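# Pour the ball into arm2's gutter with three arms

## Task

Get the ball out of the gutter it currently sits in and into the gutter that belongs to arm2, and have that gutter end up resting on its rest bar with the ball inside. The box must not be moved, raised, rotated or tilted beyond a small amount. The ball must never drop noticeably below table-top height while no robot is holding it. Nothing may be knocked or placed outside the work area. At the end every arm must release and pull away, and the outcome must hold without any robot supporting it.

## Robot and tools

SETUP. Three identical i2rt Big YAM arms, arm1, arm2 and arm3, each with six revolute joints, a two-finger gripper and a wrist camera. Their feet are fixed in the shared scene frame (metres; origin on the floor, +z up; headings in degrees counter-clockwise from +x): arm1 at (-1.78, -0.24, 0.94) heading +1; arm2 at (0.00, 0.10, 0.91) heading +87; arm3 at (1.78, -0.14, 0.89) heading -178. The hand can reach roughly 1.0 m from its joint1 axis. The hand point is midway between the fingertips; its z axis runs along the fingers and the fingers close along its y axis. Room cameras: cam_end_1, cam_end_2, cam_gap_1, cam_gap_2, cam_side, cam_top. Wrist cameras: arm1_cam_wrist, arm2_cam_wrist, arm3_cam_wrist; with joints 1 and 6 at zero and the hand level, the wrist camera rides above the hand looking toward the fingertips.

GUTTER PHYSICS. A gutter holds the ball only while its open end sits higher than the other end. If the handle is raised to vertical, the ball rolls out. Passing the ball by tipping one gutter into another is allowed.

execute_actions. Arguments: actions, a list holding one action or nothing; cameras, an optional list of camera names (omitted, null or ["all"] gives every camera; [] gives none; a bad name rejects the call). One action is an object keyed by arm name ("arm1", "arm2", "arm3"); each arm entry contains only "joints", an object mapping joint names to absolute target values (not offsets). You may name any subset of arms and joints. Joint names, units and ranges: joint1_rad -2.879 to 2.879 (rotation about the foot, positive counter-clockwise seen from above, zero along the foot's heading); joint2_rad 0 to 3.141 (shoulder; zero has the upper arm lying roughly flat pointing back, increasing lifts it up then forward); joint3_rad 0 to 3.019 (elbow; zero is fully folded, increasing opens); joint4_rad -1.692 to 1.57 (hand pitch, positive raises the fingers); joint5_rad -1.57 to 1.57 (sideways hand swing, positive toward the arm's right); joint6_rad -2.094 to 2.094 (hand roll, positive clockwise viewed from behind the hand); gripper_m 0 to 0.093 metres of fingertip spacing. Done tolerances: ±0.045, ±0.14, ±0.09, ±0.055, ±0.03, ±0.035 rad and ±0.003 m. All motions in an action start at once and finish independently; joints move at different speeds, so the hand can sweep a wide path. One action runs at most 15 s. Any unknown key or out-of-range number rejects the whole call and nothing moves. An omitted joint or arm may keep pushing toward an earlier target. An empty actions list just reports state and images.

RESULTS. Each call returns every robot's state, including joint_positions, plus one image per requested camera, listed in order on the "pictures" line. joint_status tells how each commanded motion finished: done; "off_target" (stopped short and possibly still pushing); "contact_stop" or "time_out" (old target dropped, the joint holds where it stopped, except that a timed-out joint may keep a target within 0.375, 0.375, 0.113, 0.225, 0.075, 0.3 rad for joints 1 to 6 of where it stands and keep pushing); "not_followed" (a self- and inter-arm collision check blocked that arm's joint targets, shown with a "joint command not followed" line and often a "cause:" line; the gripper part still runs, and the blocked targets may be retried on later actions). on_its_own lists what the call did not command; "held at" gives the held target, not the actual position. To relieve a pushing joint, command its reported position. Tiny target changes may not move a joint. Loaded joints sag. If a result reports a stop, later movement, wait and finished_scene calls in that same reply are skipped.

wait: seconds from 0 to 10; commands nothing and returns state and images. zoom_image: camera (a name from the latest result that had full images) and region [x0, y0, x1, y1] in pixels from the image's top-left, no larger than 504 by 504. read_manual: section "licences" (default) returns URDF licence text; moves nothing. finished_scene: scene, the current scene's number; ends it irreversibly after the last command is held and reports success.

CAMERAS. Calibration is given per camera (OpenCV conventions, fisheye for wrist cameras, pinhole+radial for room cameras) with T_world_to_cam mapping scene coordinates to camera coordinates. Actual cameras can be off by up to a few degrees and millimetres; wrist camera poses derive from reported joints and carry extra error.

HAZARDS. The arms do not stop on contact and can push hard. A hard squeeze between two robots fails the task and ends the run; a hard collision may too. The collision check can react late and ignores fingers, gripper housings and wrist cameras. Sustained pushing or holding a load heats motors: a MOTOR HOT line appears at 85 °C; at 100 °C the arm goes limp and falls, an OVER-TEMPERATURE FAULT is reported, and unfinished keys show "limit_stop_at_motor_heat" (resend them). Avoid dropping the ball, slamming, slipping, shoving the box, and letting the ball fall below the tables. Loose objects may occasionally be nudged by outside disturbances. Robot motion time matters, so favour short, direct moves.

Each tool is called as name([rows], argument=value, ...), one row to a line, values as JSON.

## Session

I'll start by looking at the scene.

execute_actions(actions=[])

Scene clock: 0.00 s.
Motor temperatures (°C, as the motors report them): arm1=[24 27 26 28 24 25] | arm2=[24 24 26 24 26 27] | arm3=[27 26 27 24 25 27]
arm1.joint_positions: joint1_rad=+0.041 joint2_rad=+0.342 joint3_rad=+1.347 joint4_rad=-1.276 joint5_rad=-0.057 joint6_rad=+0.769 gripper_m=+0.094
arm1.joint_status: not commanded
arm1.hand: x=-1.6532 y=-0.2229 z=+1.5172 quat_wxyz=(-0.546, -0.262, -0.751, -0.264) (m; scene frame)
arm2.joint_positions: joint1_rad=+0.419 joint2_rad=+0.382 joint3_rad=+1.478 joint4_rad=-1.386 joint5_rad=-0.137 joint6_rad=+0.068 gripper_m=+0.095
arm2.joint_status: not commanded
arm2.hand: x=-0.0649 y=+0.1881 z=+1.5133 quat_wxyz=(-0.278, +0.670, -0.440, -0.529) (m; scene frame)
arm3.joint_positions: joint1_rad=+0.481 joint2_rad=+0.266 joint3_rad=+1.643 joint4_rad=-1.335 joint5_rad=-0.001 joint6_rad=+0.246 gripper_m=+0.094
arm3.joint_status: not commanded
arm3.hand: x=+1.7784 y=-0.1389 z=+1.5741 quat_wxyz=(-0.265, -0.690, -0.092, +0.667) (m; scene frame)
pictures: arm1_cam_wrist, arm2_cam_wrist, arm3_cam_wrist, cam_end_1, cam_end_2, cam_gap_1, cam_gap_2, cam_side, cam_top
Images, in order (width x height): arm1_cam_wrist 504x504, arm2_cam_wrist 504x504, arm3_cam_wrist 504x504, cam_end_1 672x504, cam_end_2 672x504, cam_gap_1 672x504, cam_gap_2 672x504, cam_side 672x504, cam_top 672x504.

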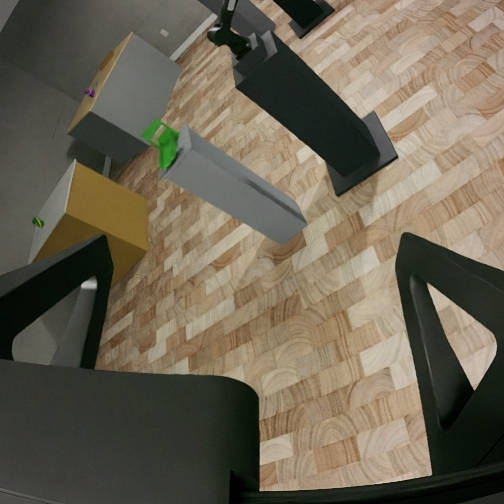

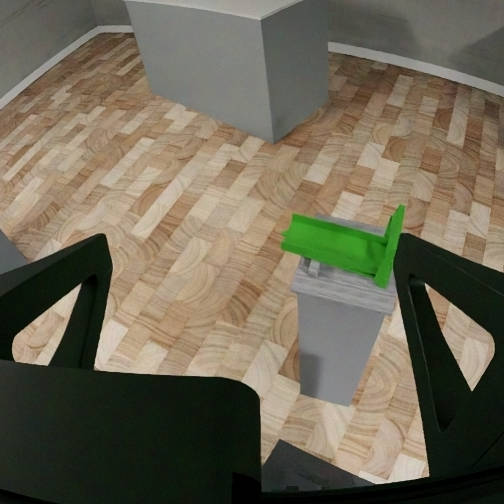

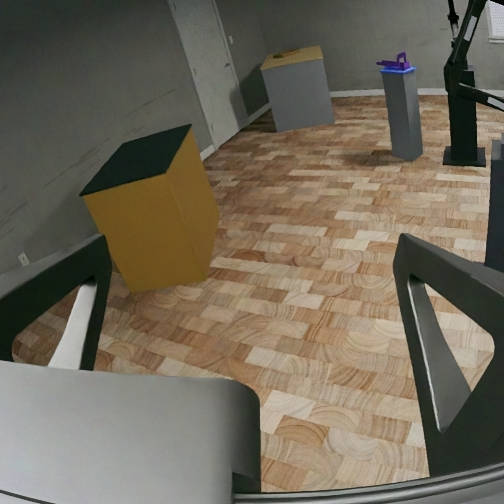

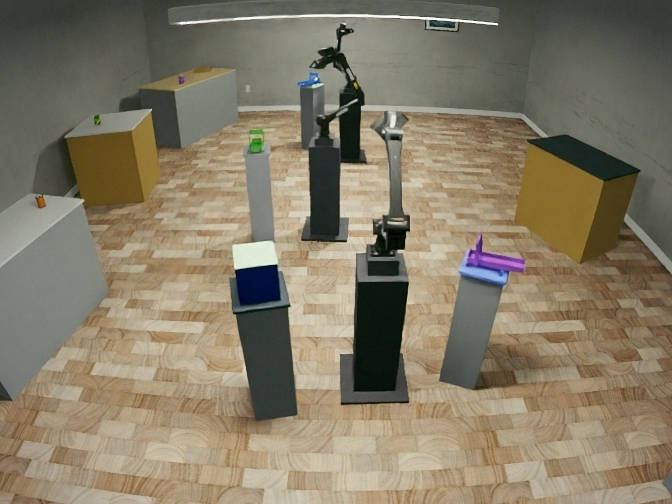

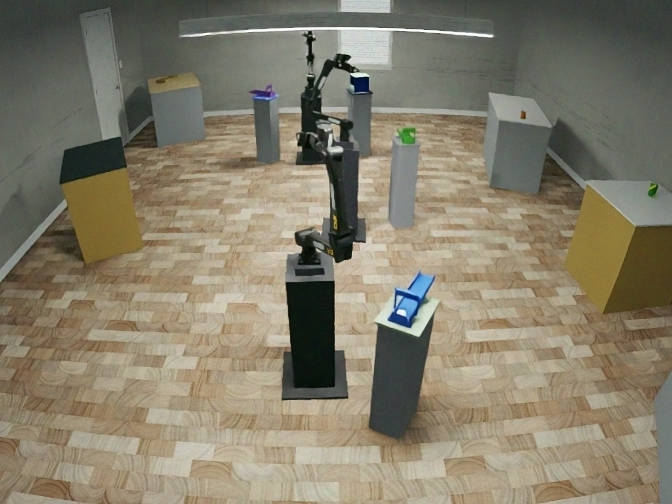

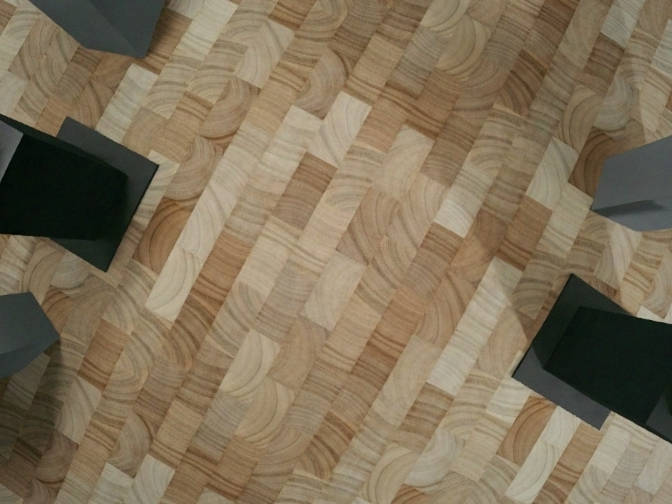

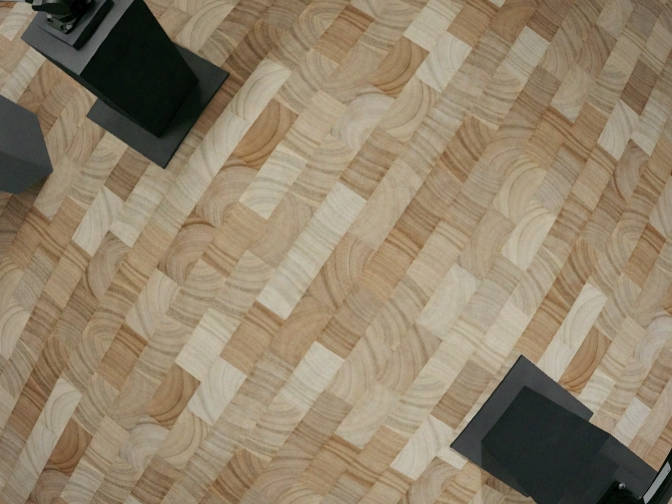

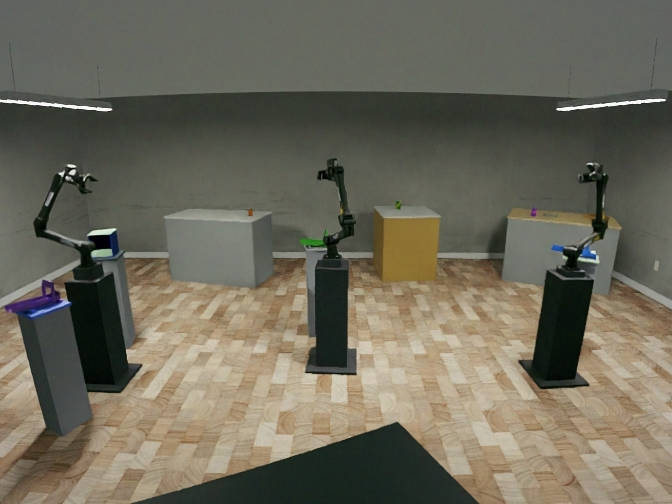

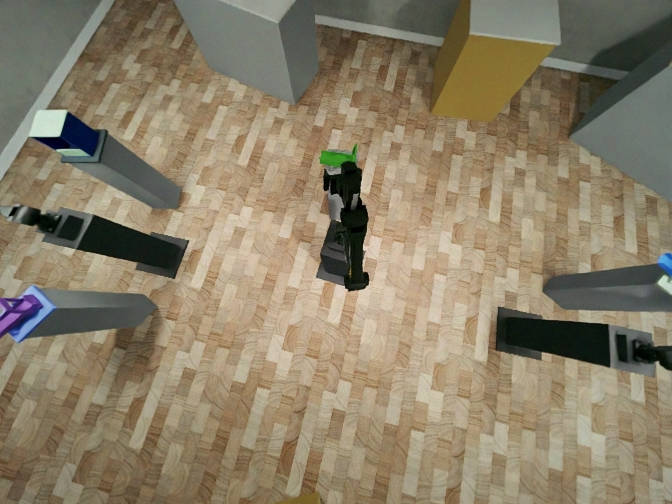

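zoom_image(camera="cam_end_2", region=[350, 250, 470, 350])

zoom_image(camera="cam_end_1", region=[430, 210, 550, 310])

zoom_image(camera="arm2_cam_wrist", region=[260, 180, 430, 330])

zoom_image(camera="cam_end_2", region=[370, 110, 440, 170])

Region (350, 250, 470, 350) of cam_end_2's 672x504 image, scaled by 4.200, with more detail than that image has.

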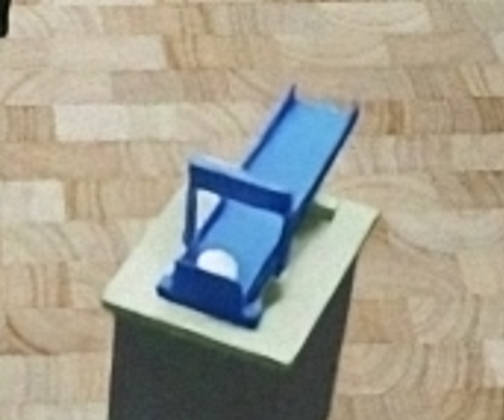

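Region (430, 210, 550, 310) of cam_end_1's 672x504 image, scaled by 4.200, with more detail than that image has.

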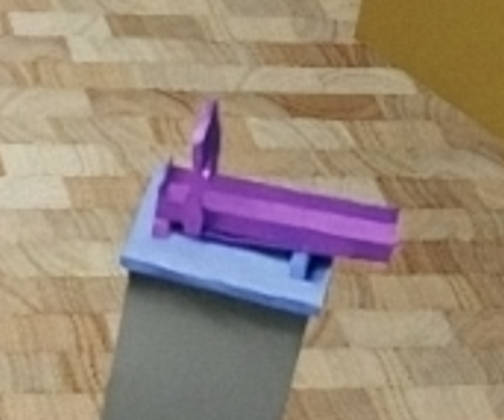

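Region (260, 180, 430, 330) of arm2_cam_wrist's 504x504 image, scaled by 2.965, with more detail than that image has; it fills the top 445 rows of this view, and the rest is white.

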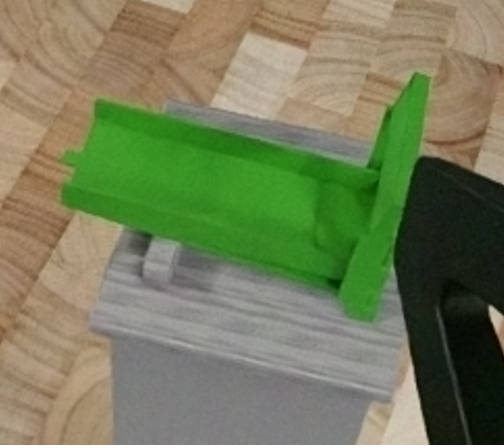

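Region (370, 110, 440, 170) of cam_end_2's 672x504 image, scaled by 7.200, with more detail than that image has; it fills the top 432 rows of this view, and the rest is white.

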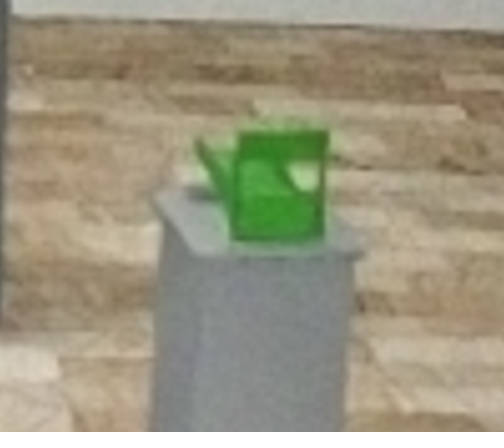

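zoom_image(camera="cam_side", region=[530, 220, 630, 290])

zoom_image(camera="cam_side", region=[285, 215, 365, 275])

zoom_image(camera="cam_top", region=[300, 130, 390, 200])

zoom_image(camera="cam_end_1", region=[225, 60, 345, 170])

zoom_image(camera="cam_side", region=[0, 265, 90, 335])

Region (530, 220, 630, 290) of cam_side's 672x504 image, scaled by 5.040, with more detail than that image has; it fills the top 353 rows of this view, and the rest is white.

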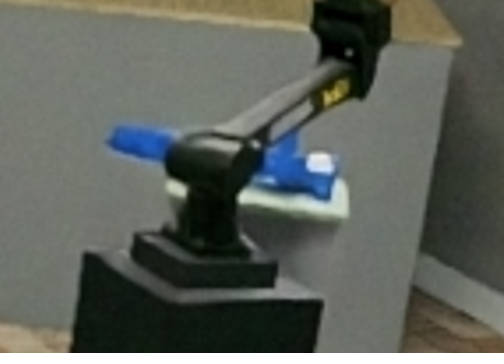

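Region (285, 215, 365, 275) of cam_side's 672x504 image, scaled by 6.300, with more detail than that image has; it fills the top 378 rows of this view, and the rest is white.

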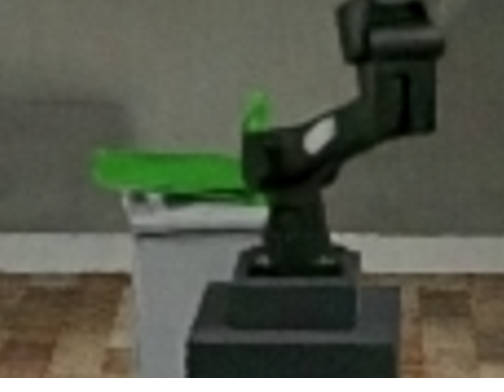

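Region (300, 130, 390, 200) of cam_top's 672x504 image, scaled by 5.600, with more detail than that image has.

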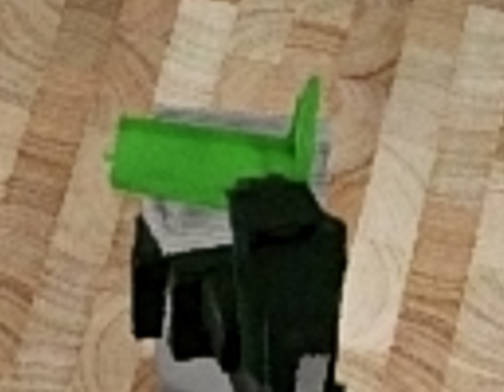

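Region (225, 60, 345, 170) of cam_end_1's 672x504 image, scaled by 4.200, with more detail than that image has; it fills the top 462 rows of this view, and the rest is white.

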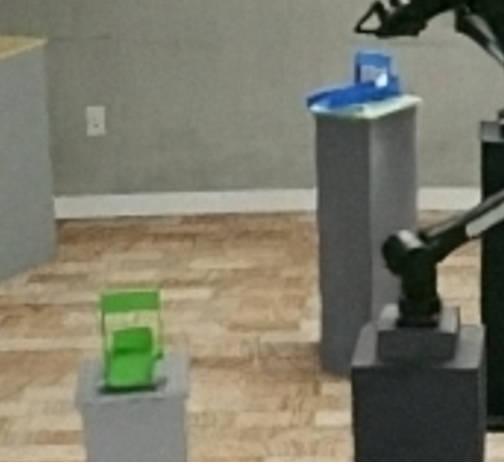

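Region (0, 265, 90, 335) of cam_side's 672x504 image, scaled by 5.600, with more detail than that image has.

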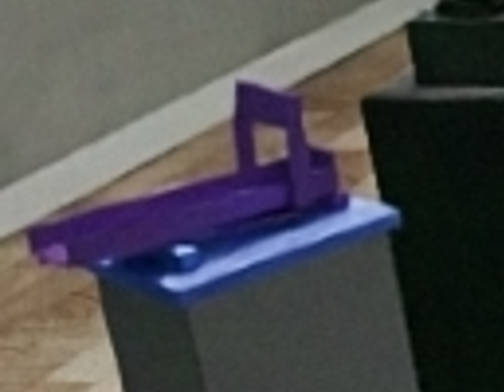

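execute_actions([
  {"arm2": {"joints": {"joint1_rad": 0.17, "joint2_rad": 1.91, "joint3_rad": 1.886, "joint4_rad": -1.546, "joint5_rad": 0, "joint6_rad": 0, "gripper_m": 0.093}}, "arm3": {"joints": {"joint1_rad": -2.29, "joint2_rad": 1.99, "joint3_rad": 2.08, "joint4_rad": -1.55, "joint5_rad": 0, "joint6_rad": 0, "gripper_m": 0.093}}},
], cameras=["arm2_cam_wrist", "arm3_cam_wrist", "cam_end_2", "cam_side", "cam_top"])

Scene clock: 11.97 s.
Motor temperatures (°C, as the motors report them): arm1=[24 28 28 28 24 25] | arm2=[24 25 27 24 26 27] | arm3=[27 27 28 24 25 27]
arm1.joint_positions: joint1_rad=+0.041 joint2_rad=+0.342 joint3_rad=+1.347 joint4_rad=-1.276 joint5_rad=-0.057 joint6_rad=+0.769 gripper_m=+0.094
arm1.joint_status: not commanded
arm1.hand: x=-1.6532 y=-0.2229 z=+1.5172 quat_wxyz=(-0.546, -0.262, -0.751, -0.264) (m; scene frame)
arm2.joint_positions: joint1_rad=+0.182 joint2_rad=+1.920 joint3_rad=+1.867 joint4_rad=-1.532 joint5_rad=-0.005 joint6_rad=+0.012 gripper_m=+0.093
arm2.joint_status: all done
arm2.hand: x=-0.0791 y=+0.6882 z=+1.1080 quat_wxyz=(+0.002, +0.748, -0.664, +0.006) (m; scene frame)
arm3.joint_positions: joint1_rad=-2.295 joint2_rad=+1.982 joint3_rad=+2.051 joint4_rad=-1.541 joint5_rad=+0.002 joint6_rad=+0.014 gripper_m=+0.093
arm3.joint_status: all done
arm3.hand: x=+2.1894 y=+0.3521 z=+1.1327 quat_wxyz=(+0.051, -0.417, +0.907, +0.021) (m; scene frame)
pictures: arm2_cam_wrist, arm3_cam_wrist, cam_end_2, cam_side, cam_top
camera_calibration (this result's frames):
arm2_cam_wrist: T_world_to_cam=[[0.992584, 0.121373, 0.00674781, -0.0152599], [0.0938052, -0.800077, 0.592518, -0.0945103], [0.0773144, -0.587491, -0.805529, 1.42911], [0, 0, 0, 1]] pos_world=[-0.0864782, 0.765822, 1.20729]
arm3_cam_wrist: T_world_to_cam=[[0.764879, -0.643921, 0.0180371, -1.47132], [-0.568288, -0.661325, 0.489589, 0.931513], [-0.303328, -0.384727, -0.871767, 1.90668], [0, 0, 0, 1]] pos_world=[2.2331, 0.40217, 1.23266]
Images, in order (width x height): arm2_cam_wrist 504x504, arm3_cam_wrist 504x504, cam_end_2 672x504, cam_side 672x504, cam_top 672x504.

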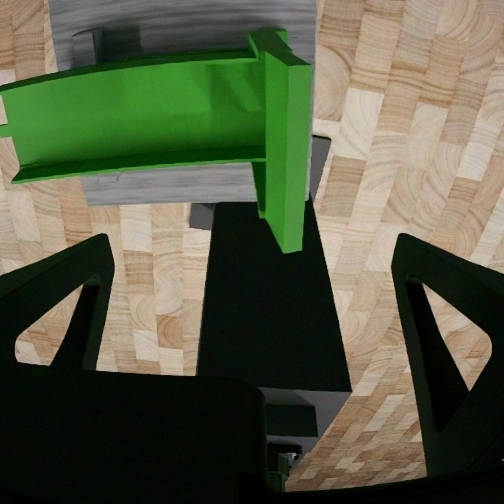

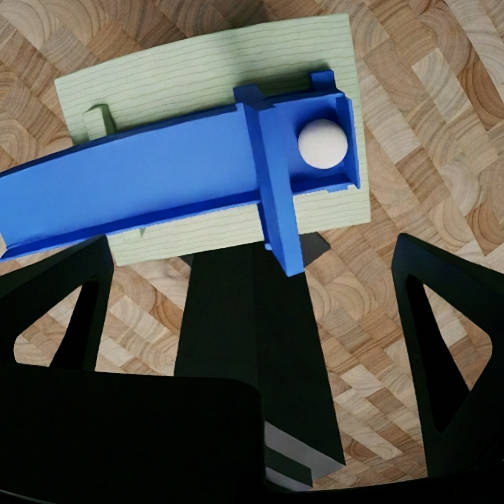

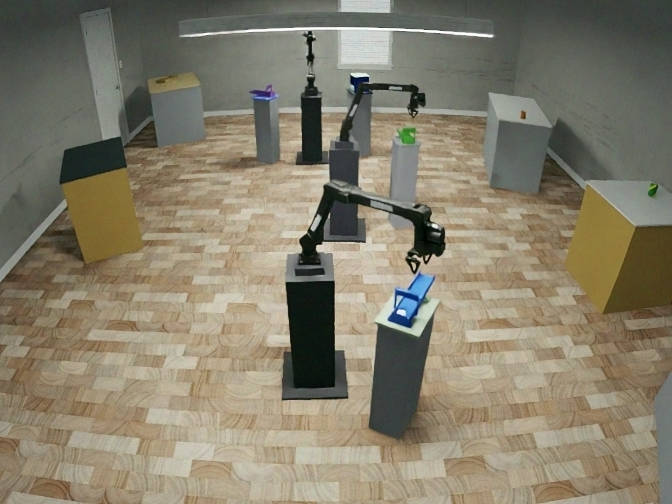

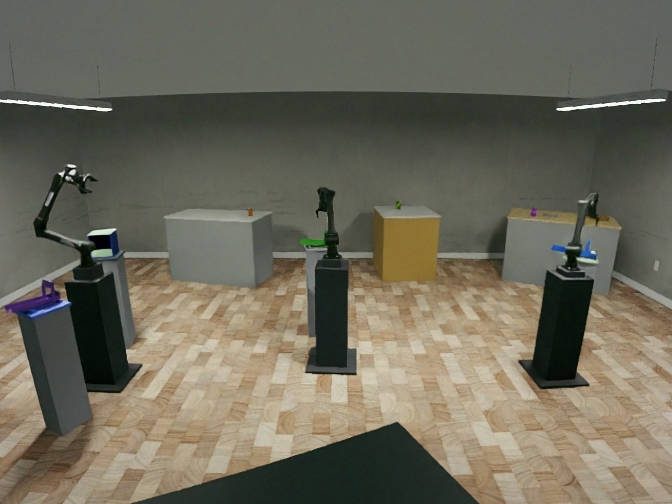

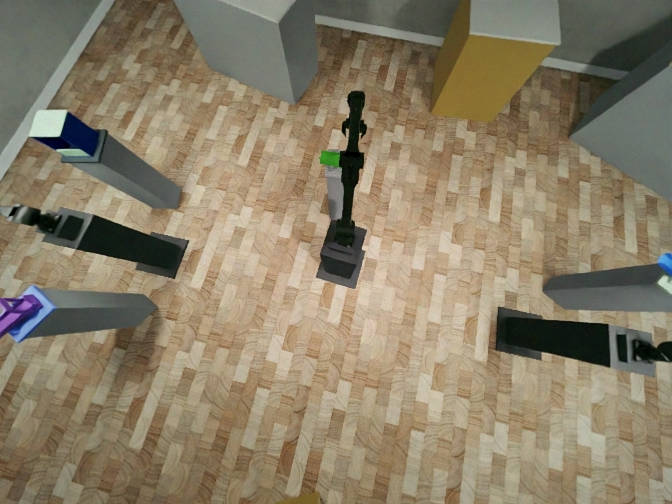

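zoom_image(camera="cam_end_2", region=[375, 80, 445, 160])

zoom_image(camera="cam_side", region=[540, 185, 630, 275])

zoom_image(camera="cam_side", region=[280, 180, 370, 270])

zoom_image(camera="arm3_cam_wrist", region=[180, 40, 420, 300])

zoom_image(camera="cam_end_2", region=[360, 220, 470, 345])

Region (375, 80, 445, 160) of cam_end_2's 672x504 image, scaled by 6.300, with more detail than that image has; it fills the left 441 columns of this view, and the rest is white.

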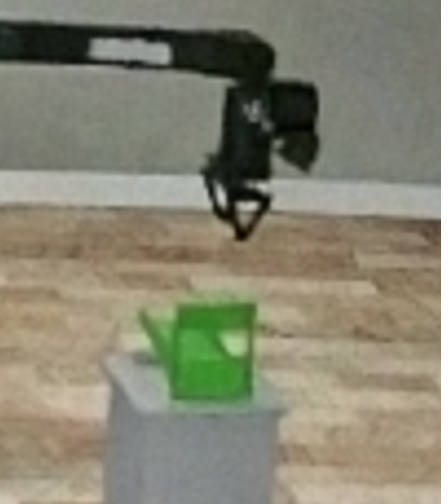

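Region (540, 185, 630, 275) of cam_side's 672x504 image, scaled by 5.600, with more detail than that image has.

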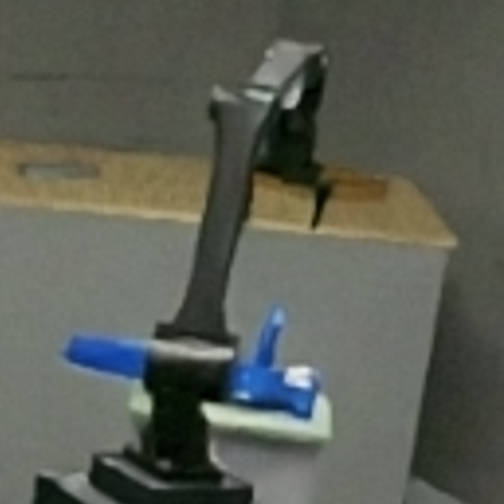

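Region (280, 180, 370, 270) of cam_side's 672x504 image, scaled by 5.600, with more detail than that image has.

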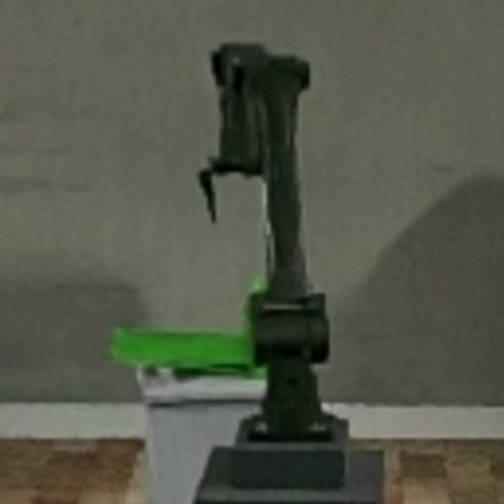

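Region (180, 40, 420, 300) of arm3_cam_wrist's 504x504 image, scaled by 1.938, with more detail than that image has; it fills the left 465 columns of this view, and the rest is white.

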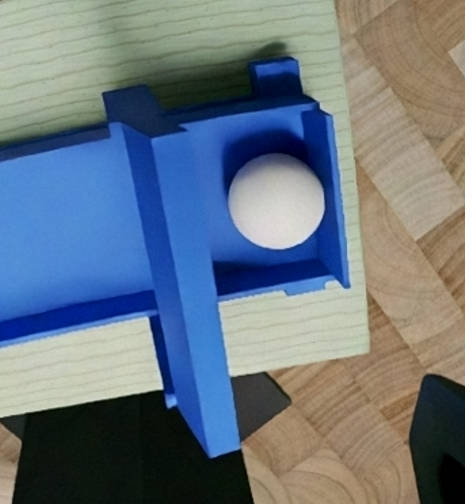

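Region (360, 220, 470, 345) of cam_end_2's 672x504 image, scaled by 4.032, with more detail than that image has; it fills the left 444 columns of this view, and the rest is white.

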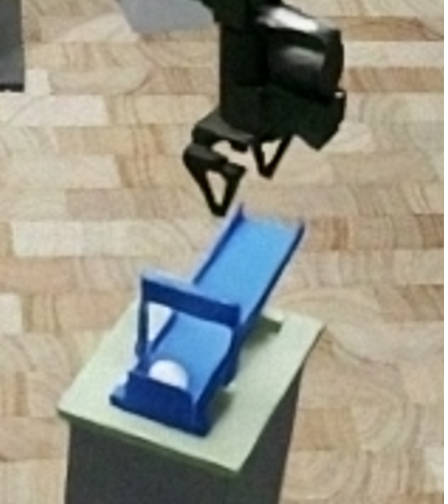

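execute_actions([
  {"arm2": {"joints": {"joint1_rad": 0.085, "joint2_rad": 1.912, "joint3_rad": 1.595, "joint4_rad": -1.262, "joint5_rad": -0.17, "joint6_rad": -0.11}}, "arm3": {"joints": {"joint1_rad": -2.375, "joint2_rad": 2.005, "joint3_rad": 1.77, "joint4_rad": -1.371, "joint5_rad": -0.165, "joint6_rad": -0.275}}},
], cameras=["arm2_cam_wrist", "arm3_cam_wrist", "cam_end_2", "cam_side"])

Scene clock: 17.93 s.
Motor temperatures (°C, as the motors report them): arm1=[24 28 28 28 24 25] | arm2=[24 26 28 24 26 27] | arm3=[27 28 29 24 25 27]
arm1.joint_positions: joint1_rad=+0.041 joint2_rad=+0.342 joint3_rad=+1.347 joint4_rad=-1.276 joint5_rad=-0.057 joint6_rad=+0.769 gripper_m=+0.094
arm1.joint_status: not commanded
arm1.hand: x=-1.6532 y=-0.2229 z=+1.5172 quat_wxyz=(-0.546, -0.262, -0.751, -0.264) (m; scene frame)
arm2.joint_positions: joint1_rad=+0.076 joint2_rad=+1.907 joint3_rad=+1.595 joint4_rad=-1.277 joint5_rad=-0.165 joint6_rad=-0.098 gripper_m=+0.093
arm2.joint_status: all done
arm2.hand: x=-0.0425 y=+0.6697 z=+1.0160 quat_wxyz=(+0.058, +0.746, -0.661, -0.052) (m; scene frame)
arm3.joint_positions: joint1_rad=-2.378 joint2_rad=+2.001 joint3_rad=+1.762 joint4_rad=-1.381 joint5_rad=-0.163 joint6_rad=-0.257 gripper_m=+0.093
arm3.joint_status: all done
arm3.hand: x=+2.1817 y=+0.3083 z=+1.0133 quat_wxyz=(-0.039, -0.498, +0.863, +0.072) (m; scene frame)
pictures: arm2_cam_wrist, arm3_cam_wrist, cam_end_2, cam_side
camera_calibration (this result's frames):
arm2_cam_wrist: T_world_to_cam=[[0.980382, 0.122545, -0.154384, 0.113652], [0.19004, -0.795523, 0.575351, -0.039749], [-0.0523101, -0.593403, -0.803204, 1.3374], [0, 0, 0, 1]] pos_world=[-0.0339092, 0.748065, 1.11462]
arm3_cam_wrist: T_world_to_cam=[[0.861486, -0.48477, -0.15113, -1.57984], [-0.32475, -0.754794, 0.569933, 0.372762], [-0.390359, -0.441909, -0.807673, 1.92601], [0, 0, 0, 1]] pos_world=[2.2339, 0.36662, 1.10437]
Images, in order (width x height): arm2_cam_wrist 504x504, arm3_cam_wrist 504x504, cam_end_2 672x504, cam_side 672x504.

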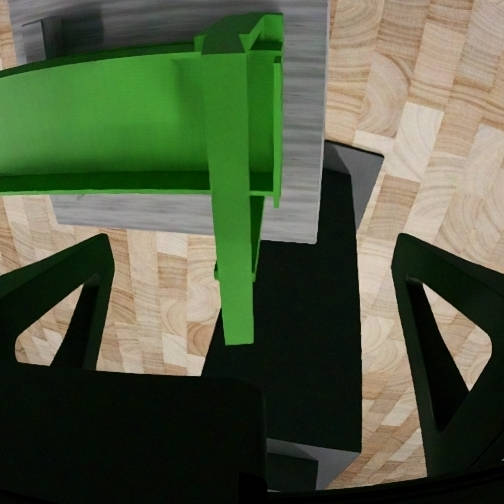

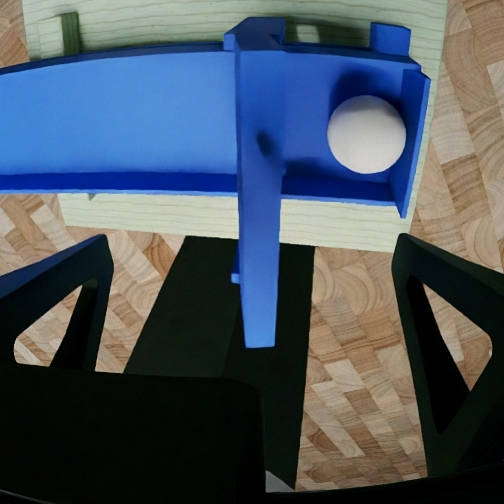

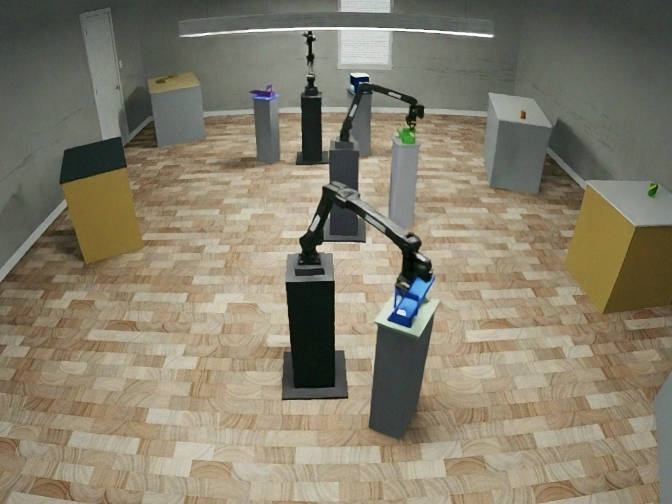

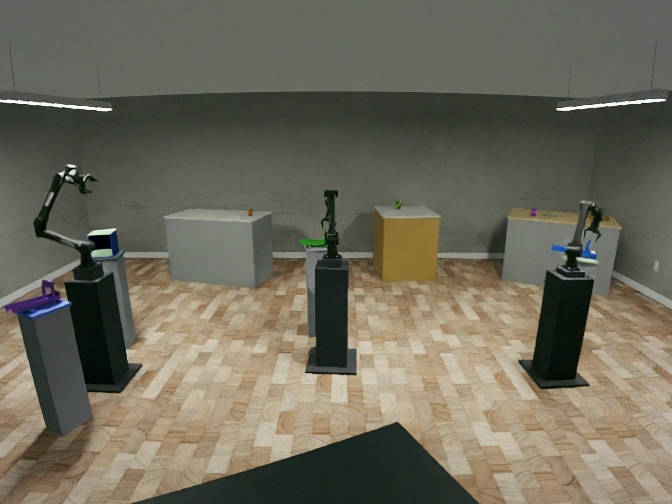

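execute_actions([
  {"arm2": {"joints": {"joint1_rad": 0.105, "joint2_rad": 1.952, "joint3_rad": 1.555, "joint4_rad": -1.18, "joint5_rad": -0.17, "joint6_rad": -0.125, "gripper_m": 0.05}}, "arm3": {"joints": {"joint1_rad": -2.375, "joint2_rad": 2.047, "joint3_rad": 1.71, "joint4_rad": -1.268, "joint5_rad": -0.165, "joint6_rad": -0.275, "gripper_m": 0.045}}},
], cameras=["arm2_cam_wrist", "arm3_cam_wrist", "cam_end_2"])

Scene clock: 20.27 s.
Motor temperatures (°C, as the motors report them): arm1=[24 28 28 28 24 25] | arm2=[24 26 29 24 26 27] | arm3=[27 28 30 24 25 27]
arm1.joint_positions: joint1_rad=+0.041 joint2_rad=+0.342 joint3_rad=+1.347 joint4_rad=-1.276 joint5_rad=-0.057 joint6_rad=+0.769 gripper_m=+0.094
arm1.joint_status: not commanded
arm1.hand: x=-1.6532 y=-0.2229 z=+1.5172 quat_wxyz=(-0.546, -0.262, -0.751, -0.264) (m; scene frame)
arm2.joint_positions: joint1_rad=+0.093 joint2_rad=+1.937 joint3_rad=+1.560 joint4_rad=-1.196 joint5_rad=-0.166 joint6_rad=-0.113 gripper_m=+0.050
arm2.joint_status: all done
arm2.hand: x=-0.0518 y=+0.6746 z=+0.9866 quat_wxyz=(+0.052, +0.757, -0.649, -0.058) (m; scene frame)
arm3.joint_positions: joint1_rad=-2.378 joint2_rad=+2.032 joint3_rad=+1.709 joint4_rad=-1.277 joint5_rad=-0.163 joint6_rad=-0.258 gripper_m=+0.045
arm3.joint_status: all done
arm3.hand: x=+2.1857 y=+0.3123 z=+0.9752 quat_wxyz=(-0.030, -0.499, +0.863, +0.075) (m; scene frame)
pictures: arm2_cam_wrist, arm3_cam_wrist, cam_end_2
camera_calibration (this result's frames):
arm2_cam_wrist: T_world_to_cam=[[0.975874, 0.155967, -0.152786, 0.0933017], [0.215544, -0.799706, 0.560368, 0.00180599], [-0.0347851, -0.57978, -0.81403, 1.31863], [0, 0, 0, 1]] pos_world=[-0.0455715, 0.751406, 1.08664]
arm3_cam_wrist: T_world_to_cam=[[0.863835, -0.482091, -0.146212, -1.59794], [-0.331578, -0.762594, 0.555433, 0.430319], [-0.37927, -0.431322, -0.818606, 1.88168], [0, 0, 0, 1]] pos_world=[2.2367, 0.369415, 1.0677]
Images, in order (width x height): arm2_cam_wrist 504x504, arm3_cam_wrist 504x504, cam_end_2 672x504.

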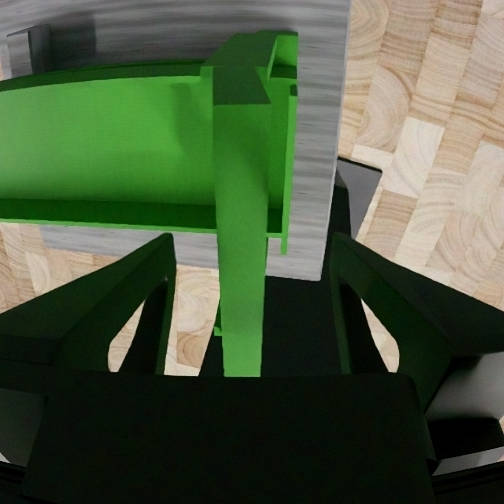

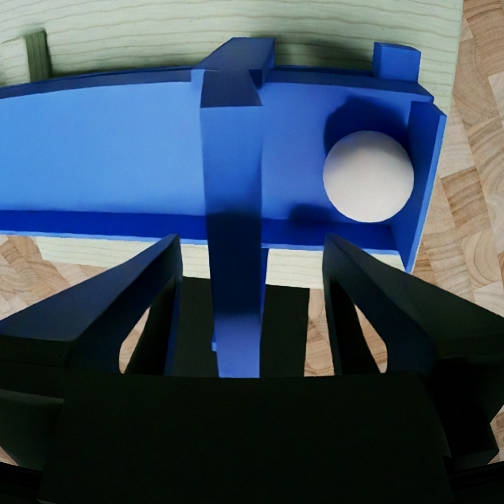

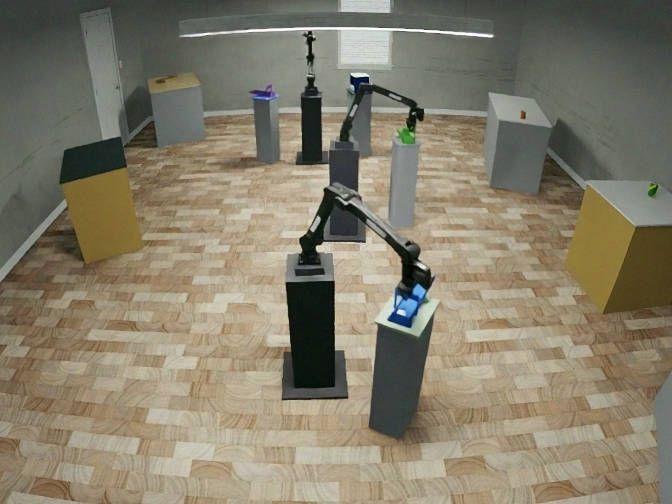

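execute_actions([
  {"arm2": {"joints": {"joint2_rad": 1.972, "joint5_rad": -0.18, "gripper_m": 0.03}}, "arm3": {"joints": {"joint2_rad": 2.065, "joint5_rad": -0.19, "gripper_m": 0.03}}},
], cameras=["arm2_cam_wrist", "arm3_cam_wrist"])

Scene clock: 21.33 s.
Motor temperatures (°C, as the motors report them): arm1=[24 28 28 28 24 25] | arm2=[24 26 29 24 26 27] | arm3=[27 28 30 24 25 27]
arm1.joint_positions: joint1_rad=+0.041 joint2_rad=+0.342 joint3_rad=+1.347 joint4_rad=-1.276 joint5_rad=-0.057 joint6_rad=+0.769 gripper_m=+0.094
arm1.joint_status: not commanded
arm1.hand: x=-1.6532 y=-0.2229 z=+1.5172 quat_wxyz=(-0.546, -0.262, -0.751, -0.264) (m; scene frame)
arm2.joint_positions: joint1_rad=+0.093 joint2_rad=+1.949 joint3_rad=+1.560 joint4_rad=-1.195 joint5_rad=-0.176 joint6_rad=-0.113 gripper_m=+0.030
arm2.joint_status: all done
arm2.hand: x=-0.0534 y=+0.6741 z=+0.9804 quat_wxyz=(+0.060, +0.756, -0.649, -0.057) (m; scene frame)
arm3.joint_positions: joint1_rad=-2.378 joint2_rad=+2.037 joint3_rad=+1.709 joint4_rad=-1.277 joint5_rad=-0.187 joint6_rad=-0.258 gripper_m=+0.030
arm3.joint_status: all done
arm3.hand: x=+2.1826 y=+0.3151 z=+0.9730 quat_wxyz=(-0.035, -0.498, +0.862, +0.086) (m; scene frame)
pictures: arm2_cam_wrist, arm3_cam_wrist
camera_calibration (this result's frames):
arm2_cam_wrist: T_world_to_cam=[[0.97434, 0.154389, -0.163786, 0.105753], [0.221067, -0.793231, 0.567374, -0.00570502], [-0.0423239, -0.589023, -0.807007, 1.31209], [0, 0, 0, 1]] pos_world=[-0.0462454, 0.752001, 1.07943]
arm3_cam_wrist: T_world_to_cam=[[0.860286, -0.480369, -0.170744, -1.56319], [-0.320425, -0.769974, 0.551785, 0.414119], [-0.396529, -0.419982, -0.816321, 1.91177], [0, 0, 0, 1]] pos_world=[2.23556, 0.370864, 1.06521]
Images, in order (width x height): arm2_cam_wrist 504x504, arm3_cam_wrist 504x504.

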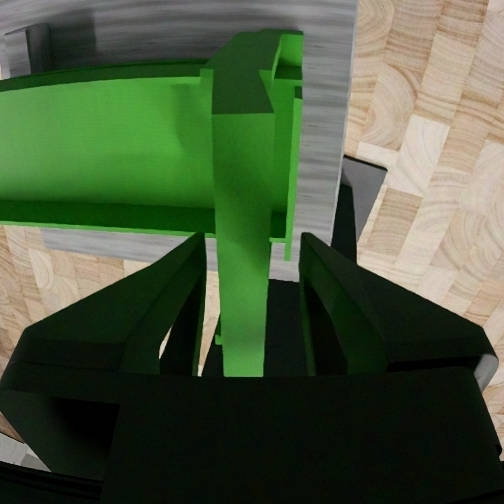

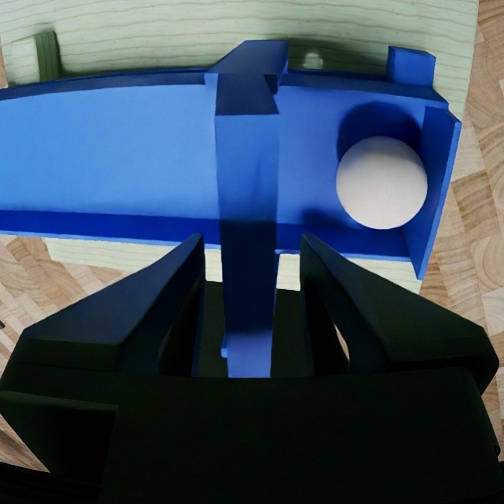

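execute_actions([
  {"arm2": {"joints": {"gripper_m": 0.0}}, "arm3": {"joints": {"gripper_m": 0.0}}},
], cameras=["arm2_cam_wrist", "arm3_cam_wrist", "cam_end_2"])

Scene clock: 22.10 s.
Motor temperatures (°C, as the motors report them): arm1=[24 28 28 28 24 25] | arm2=[24 26 29 24 26 27] | arm3=[27 28 30 24 25 27]
arm1.joint_positions: joint1_rad=+0.041 joint2_rad=+0.342 joint3_rad=+1.347 joint4_rad=-1.276 joint5_rad=-0.057 joint6_rad=+0.769 gripper_m=+0.094
arm1.joint_status: not commanded
arm1.hand: x=-1.6532 y=-0.2229 z=+1.5172 quat_wxyz=(-0.546, -0.262, -0.751, -0.264) (m; scene frame)
arm2.joint_positions: joint1_rad=+0.093 joint2_rad=+1.948 joint3_rad=+1.560 joint4_rad=-1.195 joint5_rad=-0.191 joint6_rad=-0.115 gripper_m=+0.012
arm2.joint_status: gripper_m off_target (ended at +0.012, target +0.000)
arm2.hand: x=-0.0563 y=+0.6740 z=+0.9817 quat_wxyz=(+0.064, +0.757, -0.648, -0.064) (m; scene frame)
arm3.joint_positions: joint1_rad=-2.379 joint2_rad=+2.035 joint3_rad=+1.709 joint4_rad=-1.278 joint5_rad=-0.199 joint6_rad=-0.261 gripper_m=+0.011
arm3.joint_status: gripper_m off_target (ended at +0.011, target +0.000)
arm3.hand: x=+2.1814 y=+0.3163 z=+0.9745 quat_wxyz=(-0.036, -0.499, +0.861, +0.092) (m; scene frame)
pictures: arm2_cam_wrist, arm3_cam_wrist, cam_end_2
camera_calibration (this result's frames):
arm2_cam_wrist: T_world_to_cam=[[0.971382, 0.156686, -0.178514, 0.121454], [0.231435, -0.793442, 0.562928, -0.000753286], [-0.0534379, -0.588132, -0.806998, 1.31176], [0, 0, 0, 1]] pos_world=[-0.0477055, 0.751863, 1.0807]
arm3_cam_wrist: T_world_to_cam=[[0.859998, -0.476937, -0.181477, -1.55126], [-0.315036, -0.775986, 0.546441, 0.409217], [-0.401442, -0.412766, -0.817599, 1.92272], [0, 0, 0, 1]] pos_world=[2.23486, 0.371325, 1.06688]
Images, in order (width x height): arm2_cam_wrist 504x504, arm3_cam_wrist 504x504, cam_end_2 672x504.

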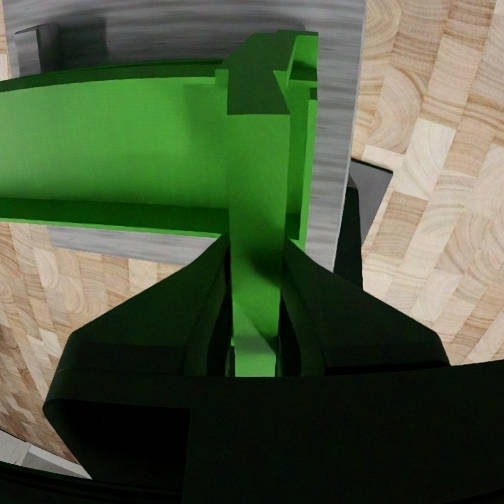

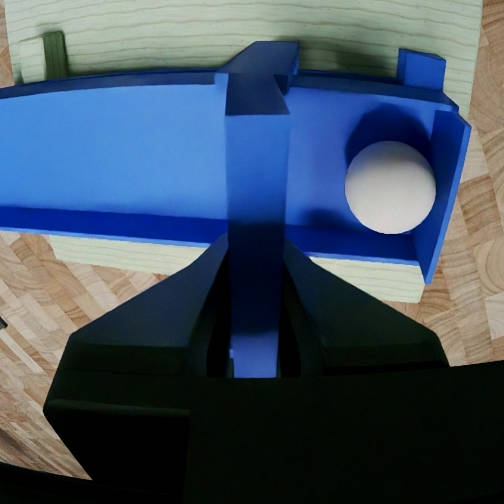

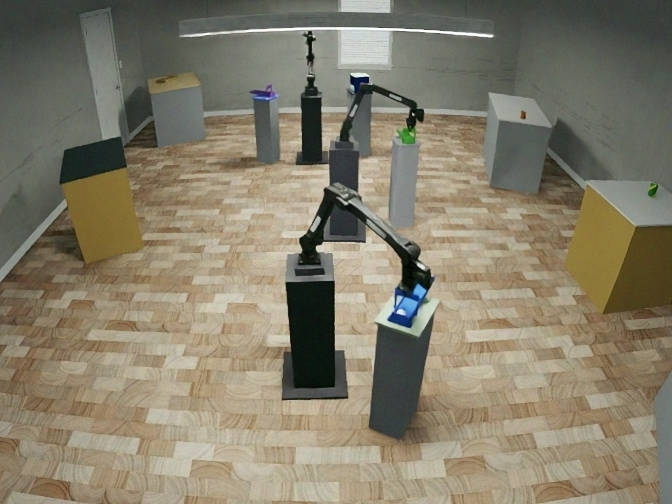

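execute_actions([
  {"arm2": {"joints": {"joint2_rad": 1.80, "joint5_rad": -0.25}}, "arm3": {"joints": {"joint2_rad": 1.90, "joint5_rad": -0.36}}},
], cameras=["arm2_cam_wrist", "arm3_cam_wrist", "cam_end_2", "cam_side"])

Scene clock: 23.83 s.
Motor temperatures (°C, as the motors report them): arm1=[24 28 29 28 24 25] | arm2=[24 26 29 24 26 27] | arm3=[27 28 30 24 25 27]
arm1.joint_positions: joint1_rad=+0.041 joint2_rad=+0.342 joint3_rad=+1.347 joint4_rad=-1.276 joint5_rad=-0.057 joint6_rad=+0.769 gripper_m=+0.094
arm1.joint_status: not commanded
arm1.hand: x=-1.6532 y=-0.2229 z=+1.5172 quat_wxyz=(-0.546, -0.262, -0.751, -0.264) (m; scene frame)
arm2.joint_positions: joint1_rad=+0.093 joint2_rad=+1.795 joint3_rad=+1.545 joint4_rad=-1.193 joint5_rad=-0.242 joint6_rad=-0.116 gripper_m=+0.012
arm2.joint_status: all done
arm2.hand: x=-0.0656 y=+0.6714 z=+1.0622 quat_wxyz=(+0.031, +0.759, -0.637, -0.129) (m; scene frame)
arm3.joint_positions: joint1_rad=-2.379 joint2_rad=+1.895 joint3_rad=+1.691 joint4_rad=-1.274 joint5_rad=-0.353 joint6_rad=-0.262 gripper_m=+0.011
arm3.joint_status: all done
arm3.hand: x=+2.1606 y=+0.3312 z=+1.0563 quat_wxyz=(+0.004, -0.502, +0.846, +0.182) (m; scene frame)
pictures: arm2_cam_wrist, arm3_cam_wrist, cam_end_2, cam_side
camera_calibration (this result's frames):
arm2_cam_wrist: T_world_to_cam=[[0.959305, 0.18894, -0.209849, 0.156146], [0.26464, -0.860787, 0.434754, 0.137538], [-0.0984924, -0.472596, -0.875758, 1.36727], [0, 0, 0, 1]] pos_world=[-0.0515243, 0.735055, 1.17037]
arm3_cam_wrist: T_world_to_cam=[[0.857929, -0.424448, -0.289485, -1.41026], [-0.299403, -0.870934, 0.389657, 0.532832], [-0.417511, -0.247625, -0.87428, 2.02729], [0, 0, 0, 1]] pos_world=[2.21586, 0.367486, 1.15655]
Images, in order (width x height): arm2_cam_wrist 504x504, arm3_cam_wrist 504x504, cam_end_2 672x504, cam_side 672x504.

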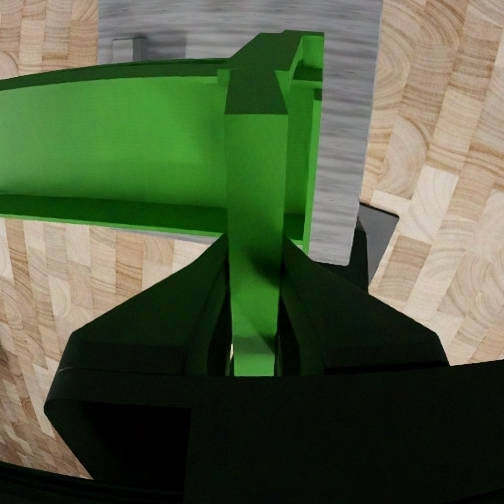

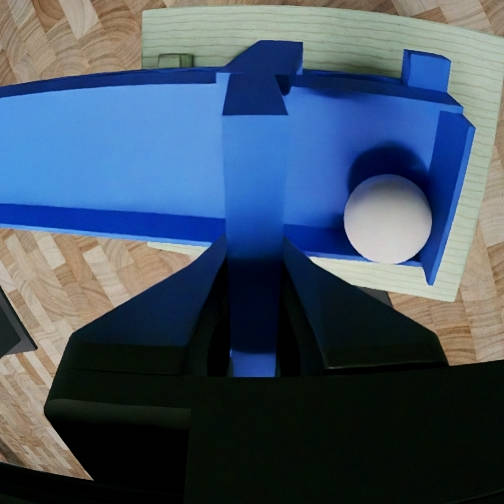

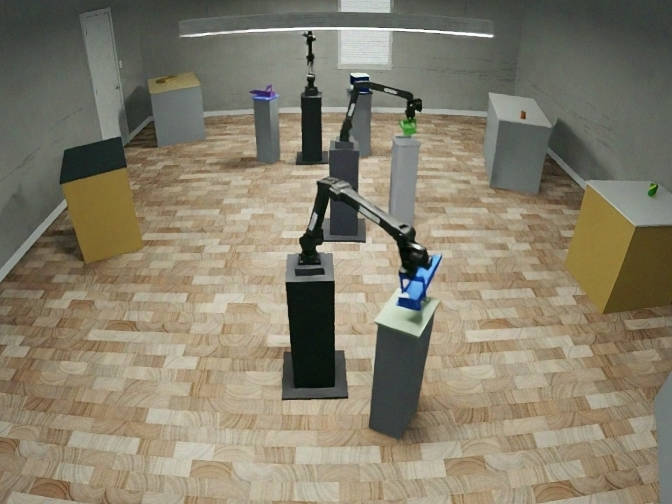

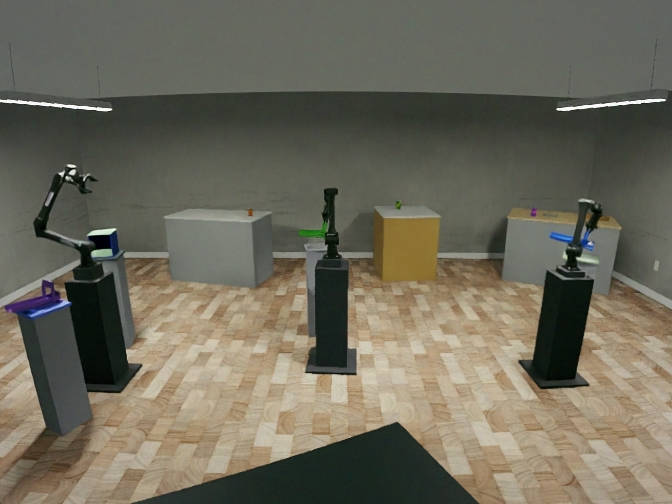

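zoom_image(camera="cam_side", region=[540, 195, 620, 265])

zoom_image(camera="cam_end_2", region=[380, 235, 460, 320])

zoom_image(camera="cam_side", region=[285, 200, 355, 260])

Region (540, 195, 620, 265) of cam_side's 672x504 image, scaled by 6.300, with more detail than that image has; it fills the top 441 rows of this view, and the rest is white.

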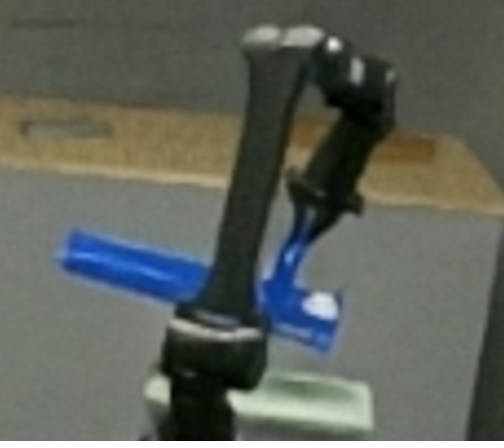

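Region (380, 235, 460, 320) of cam_end_2's 672x504 image, scaled by 5.929, with more detail than that image has; it fills the left 474 columns of this view, and the rest is white.

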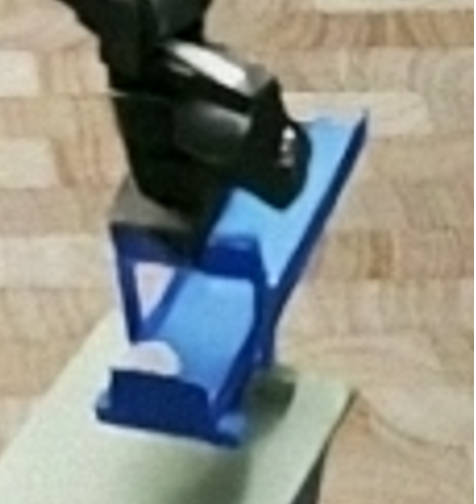

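Region (285, 200, 355, 260) of cam_side's 672x504 image, scaled by 7.200, with more detail than that image has; it fills the top 432 rows of this view, and the rest is white.

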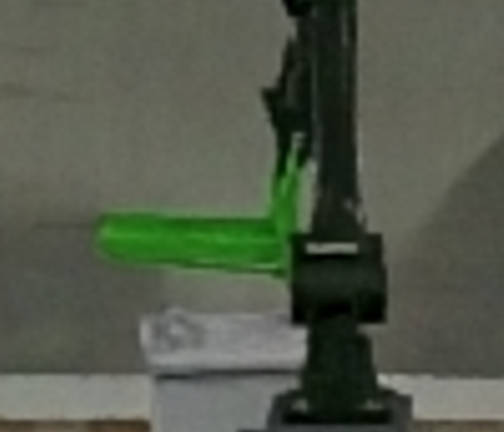

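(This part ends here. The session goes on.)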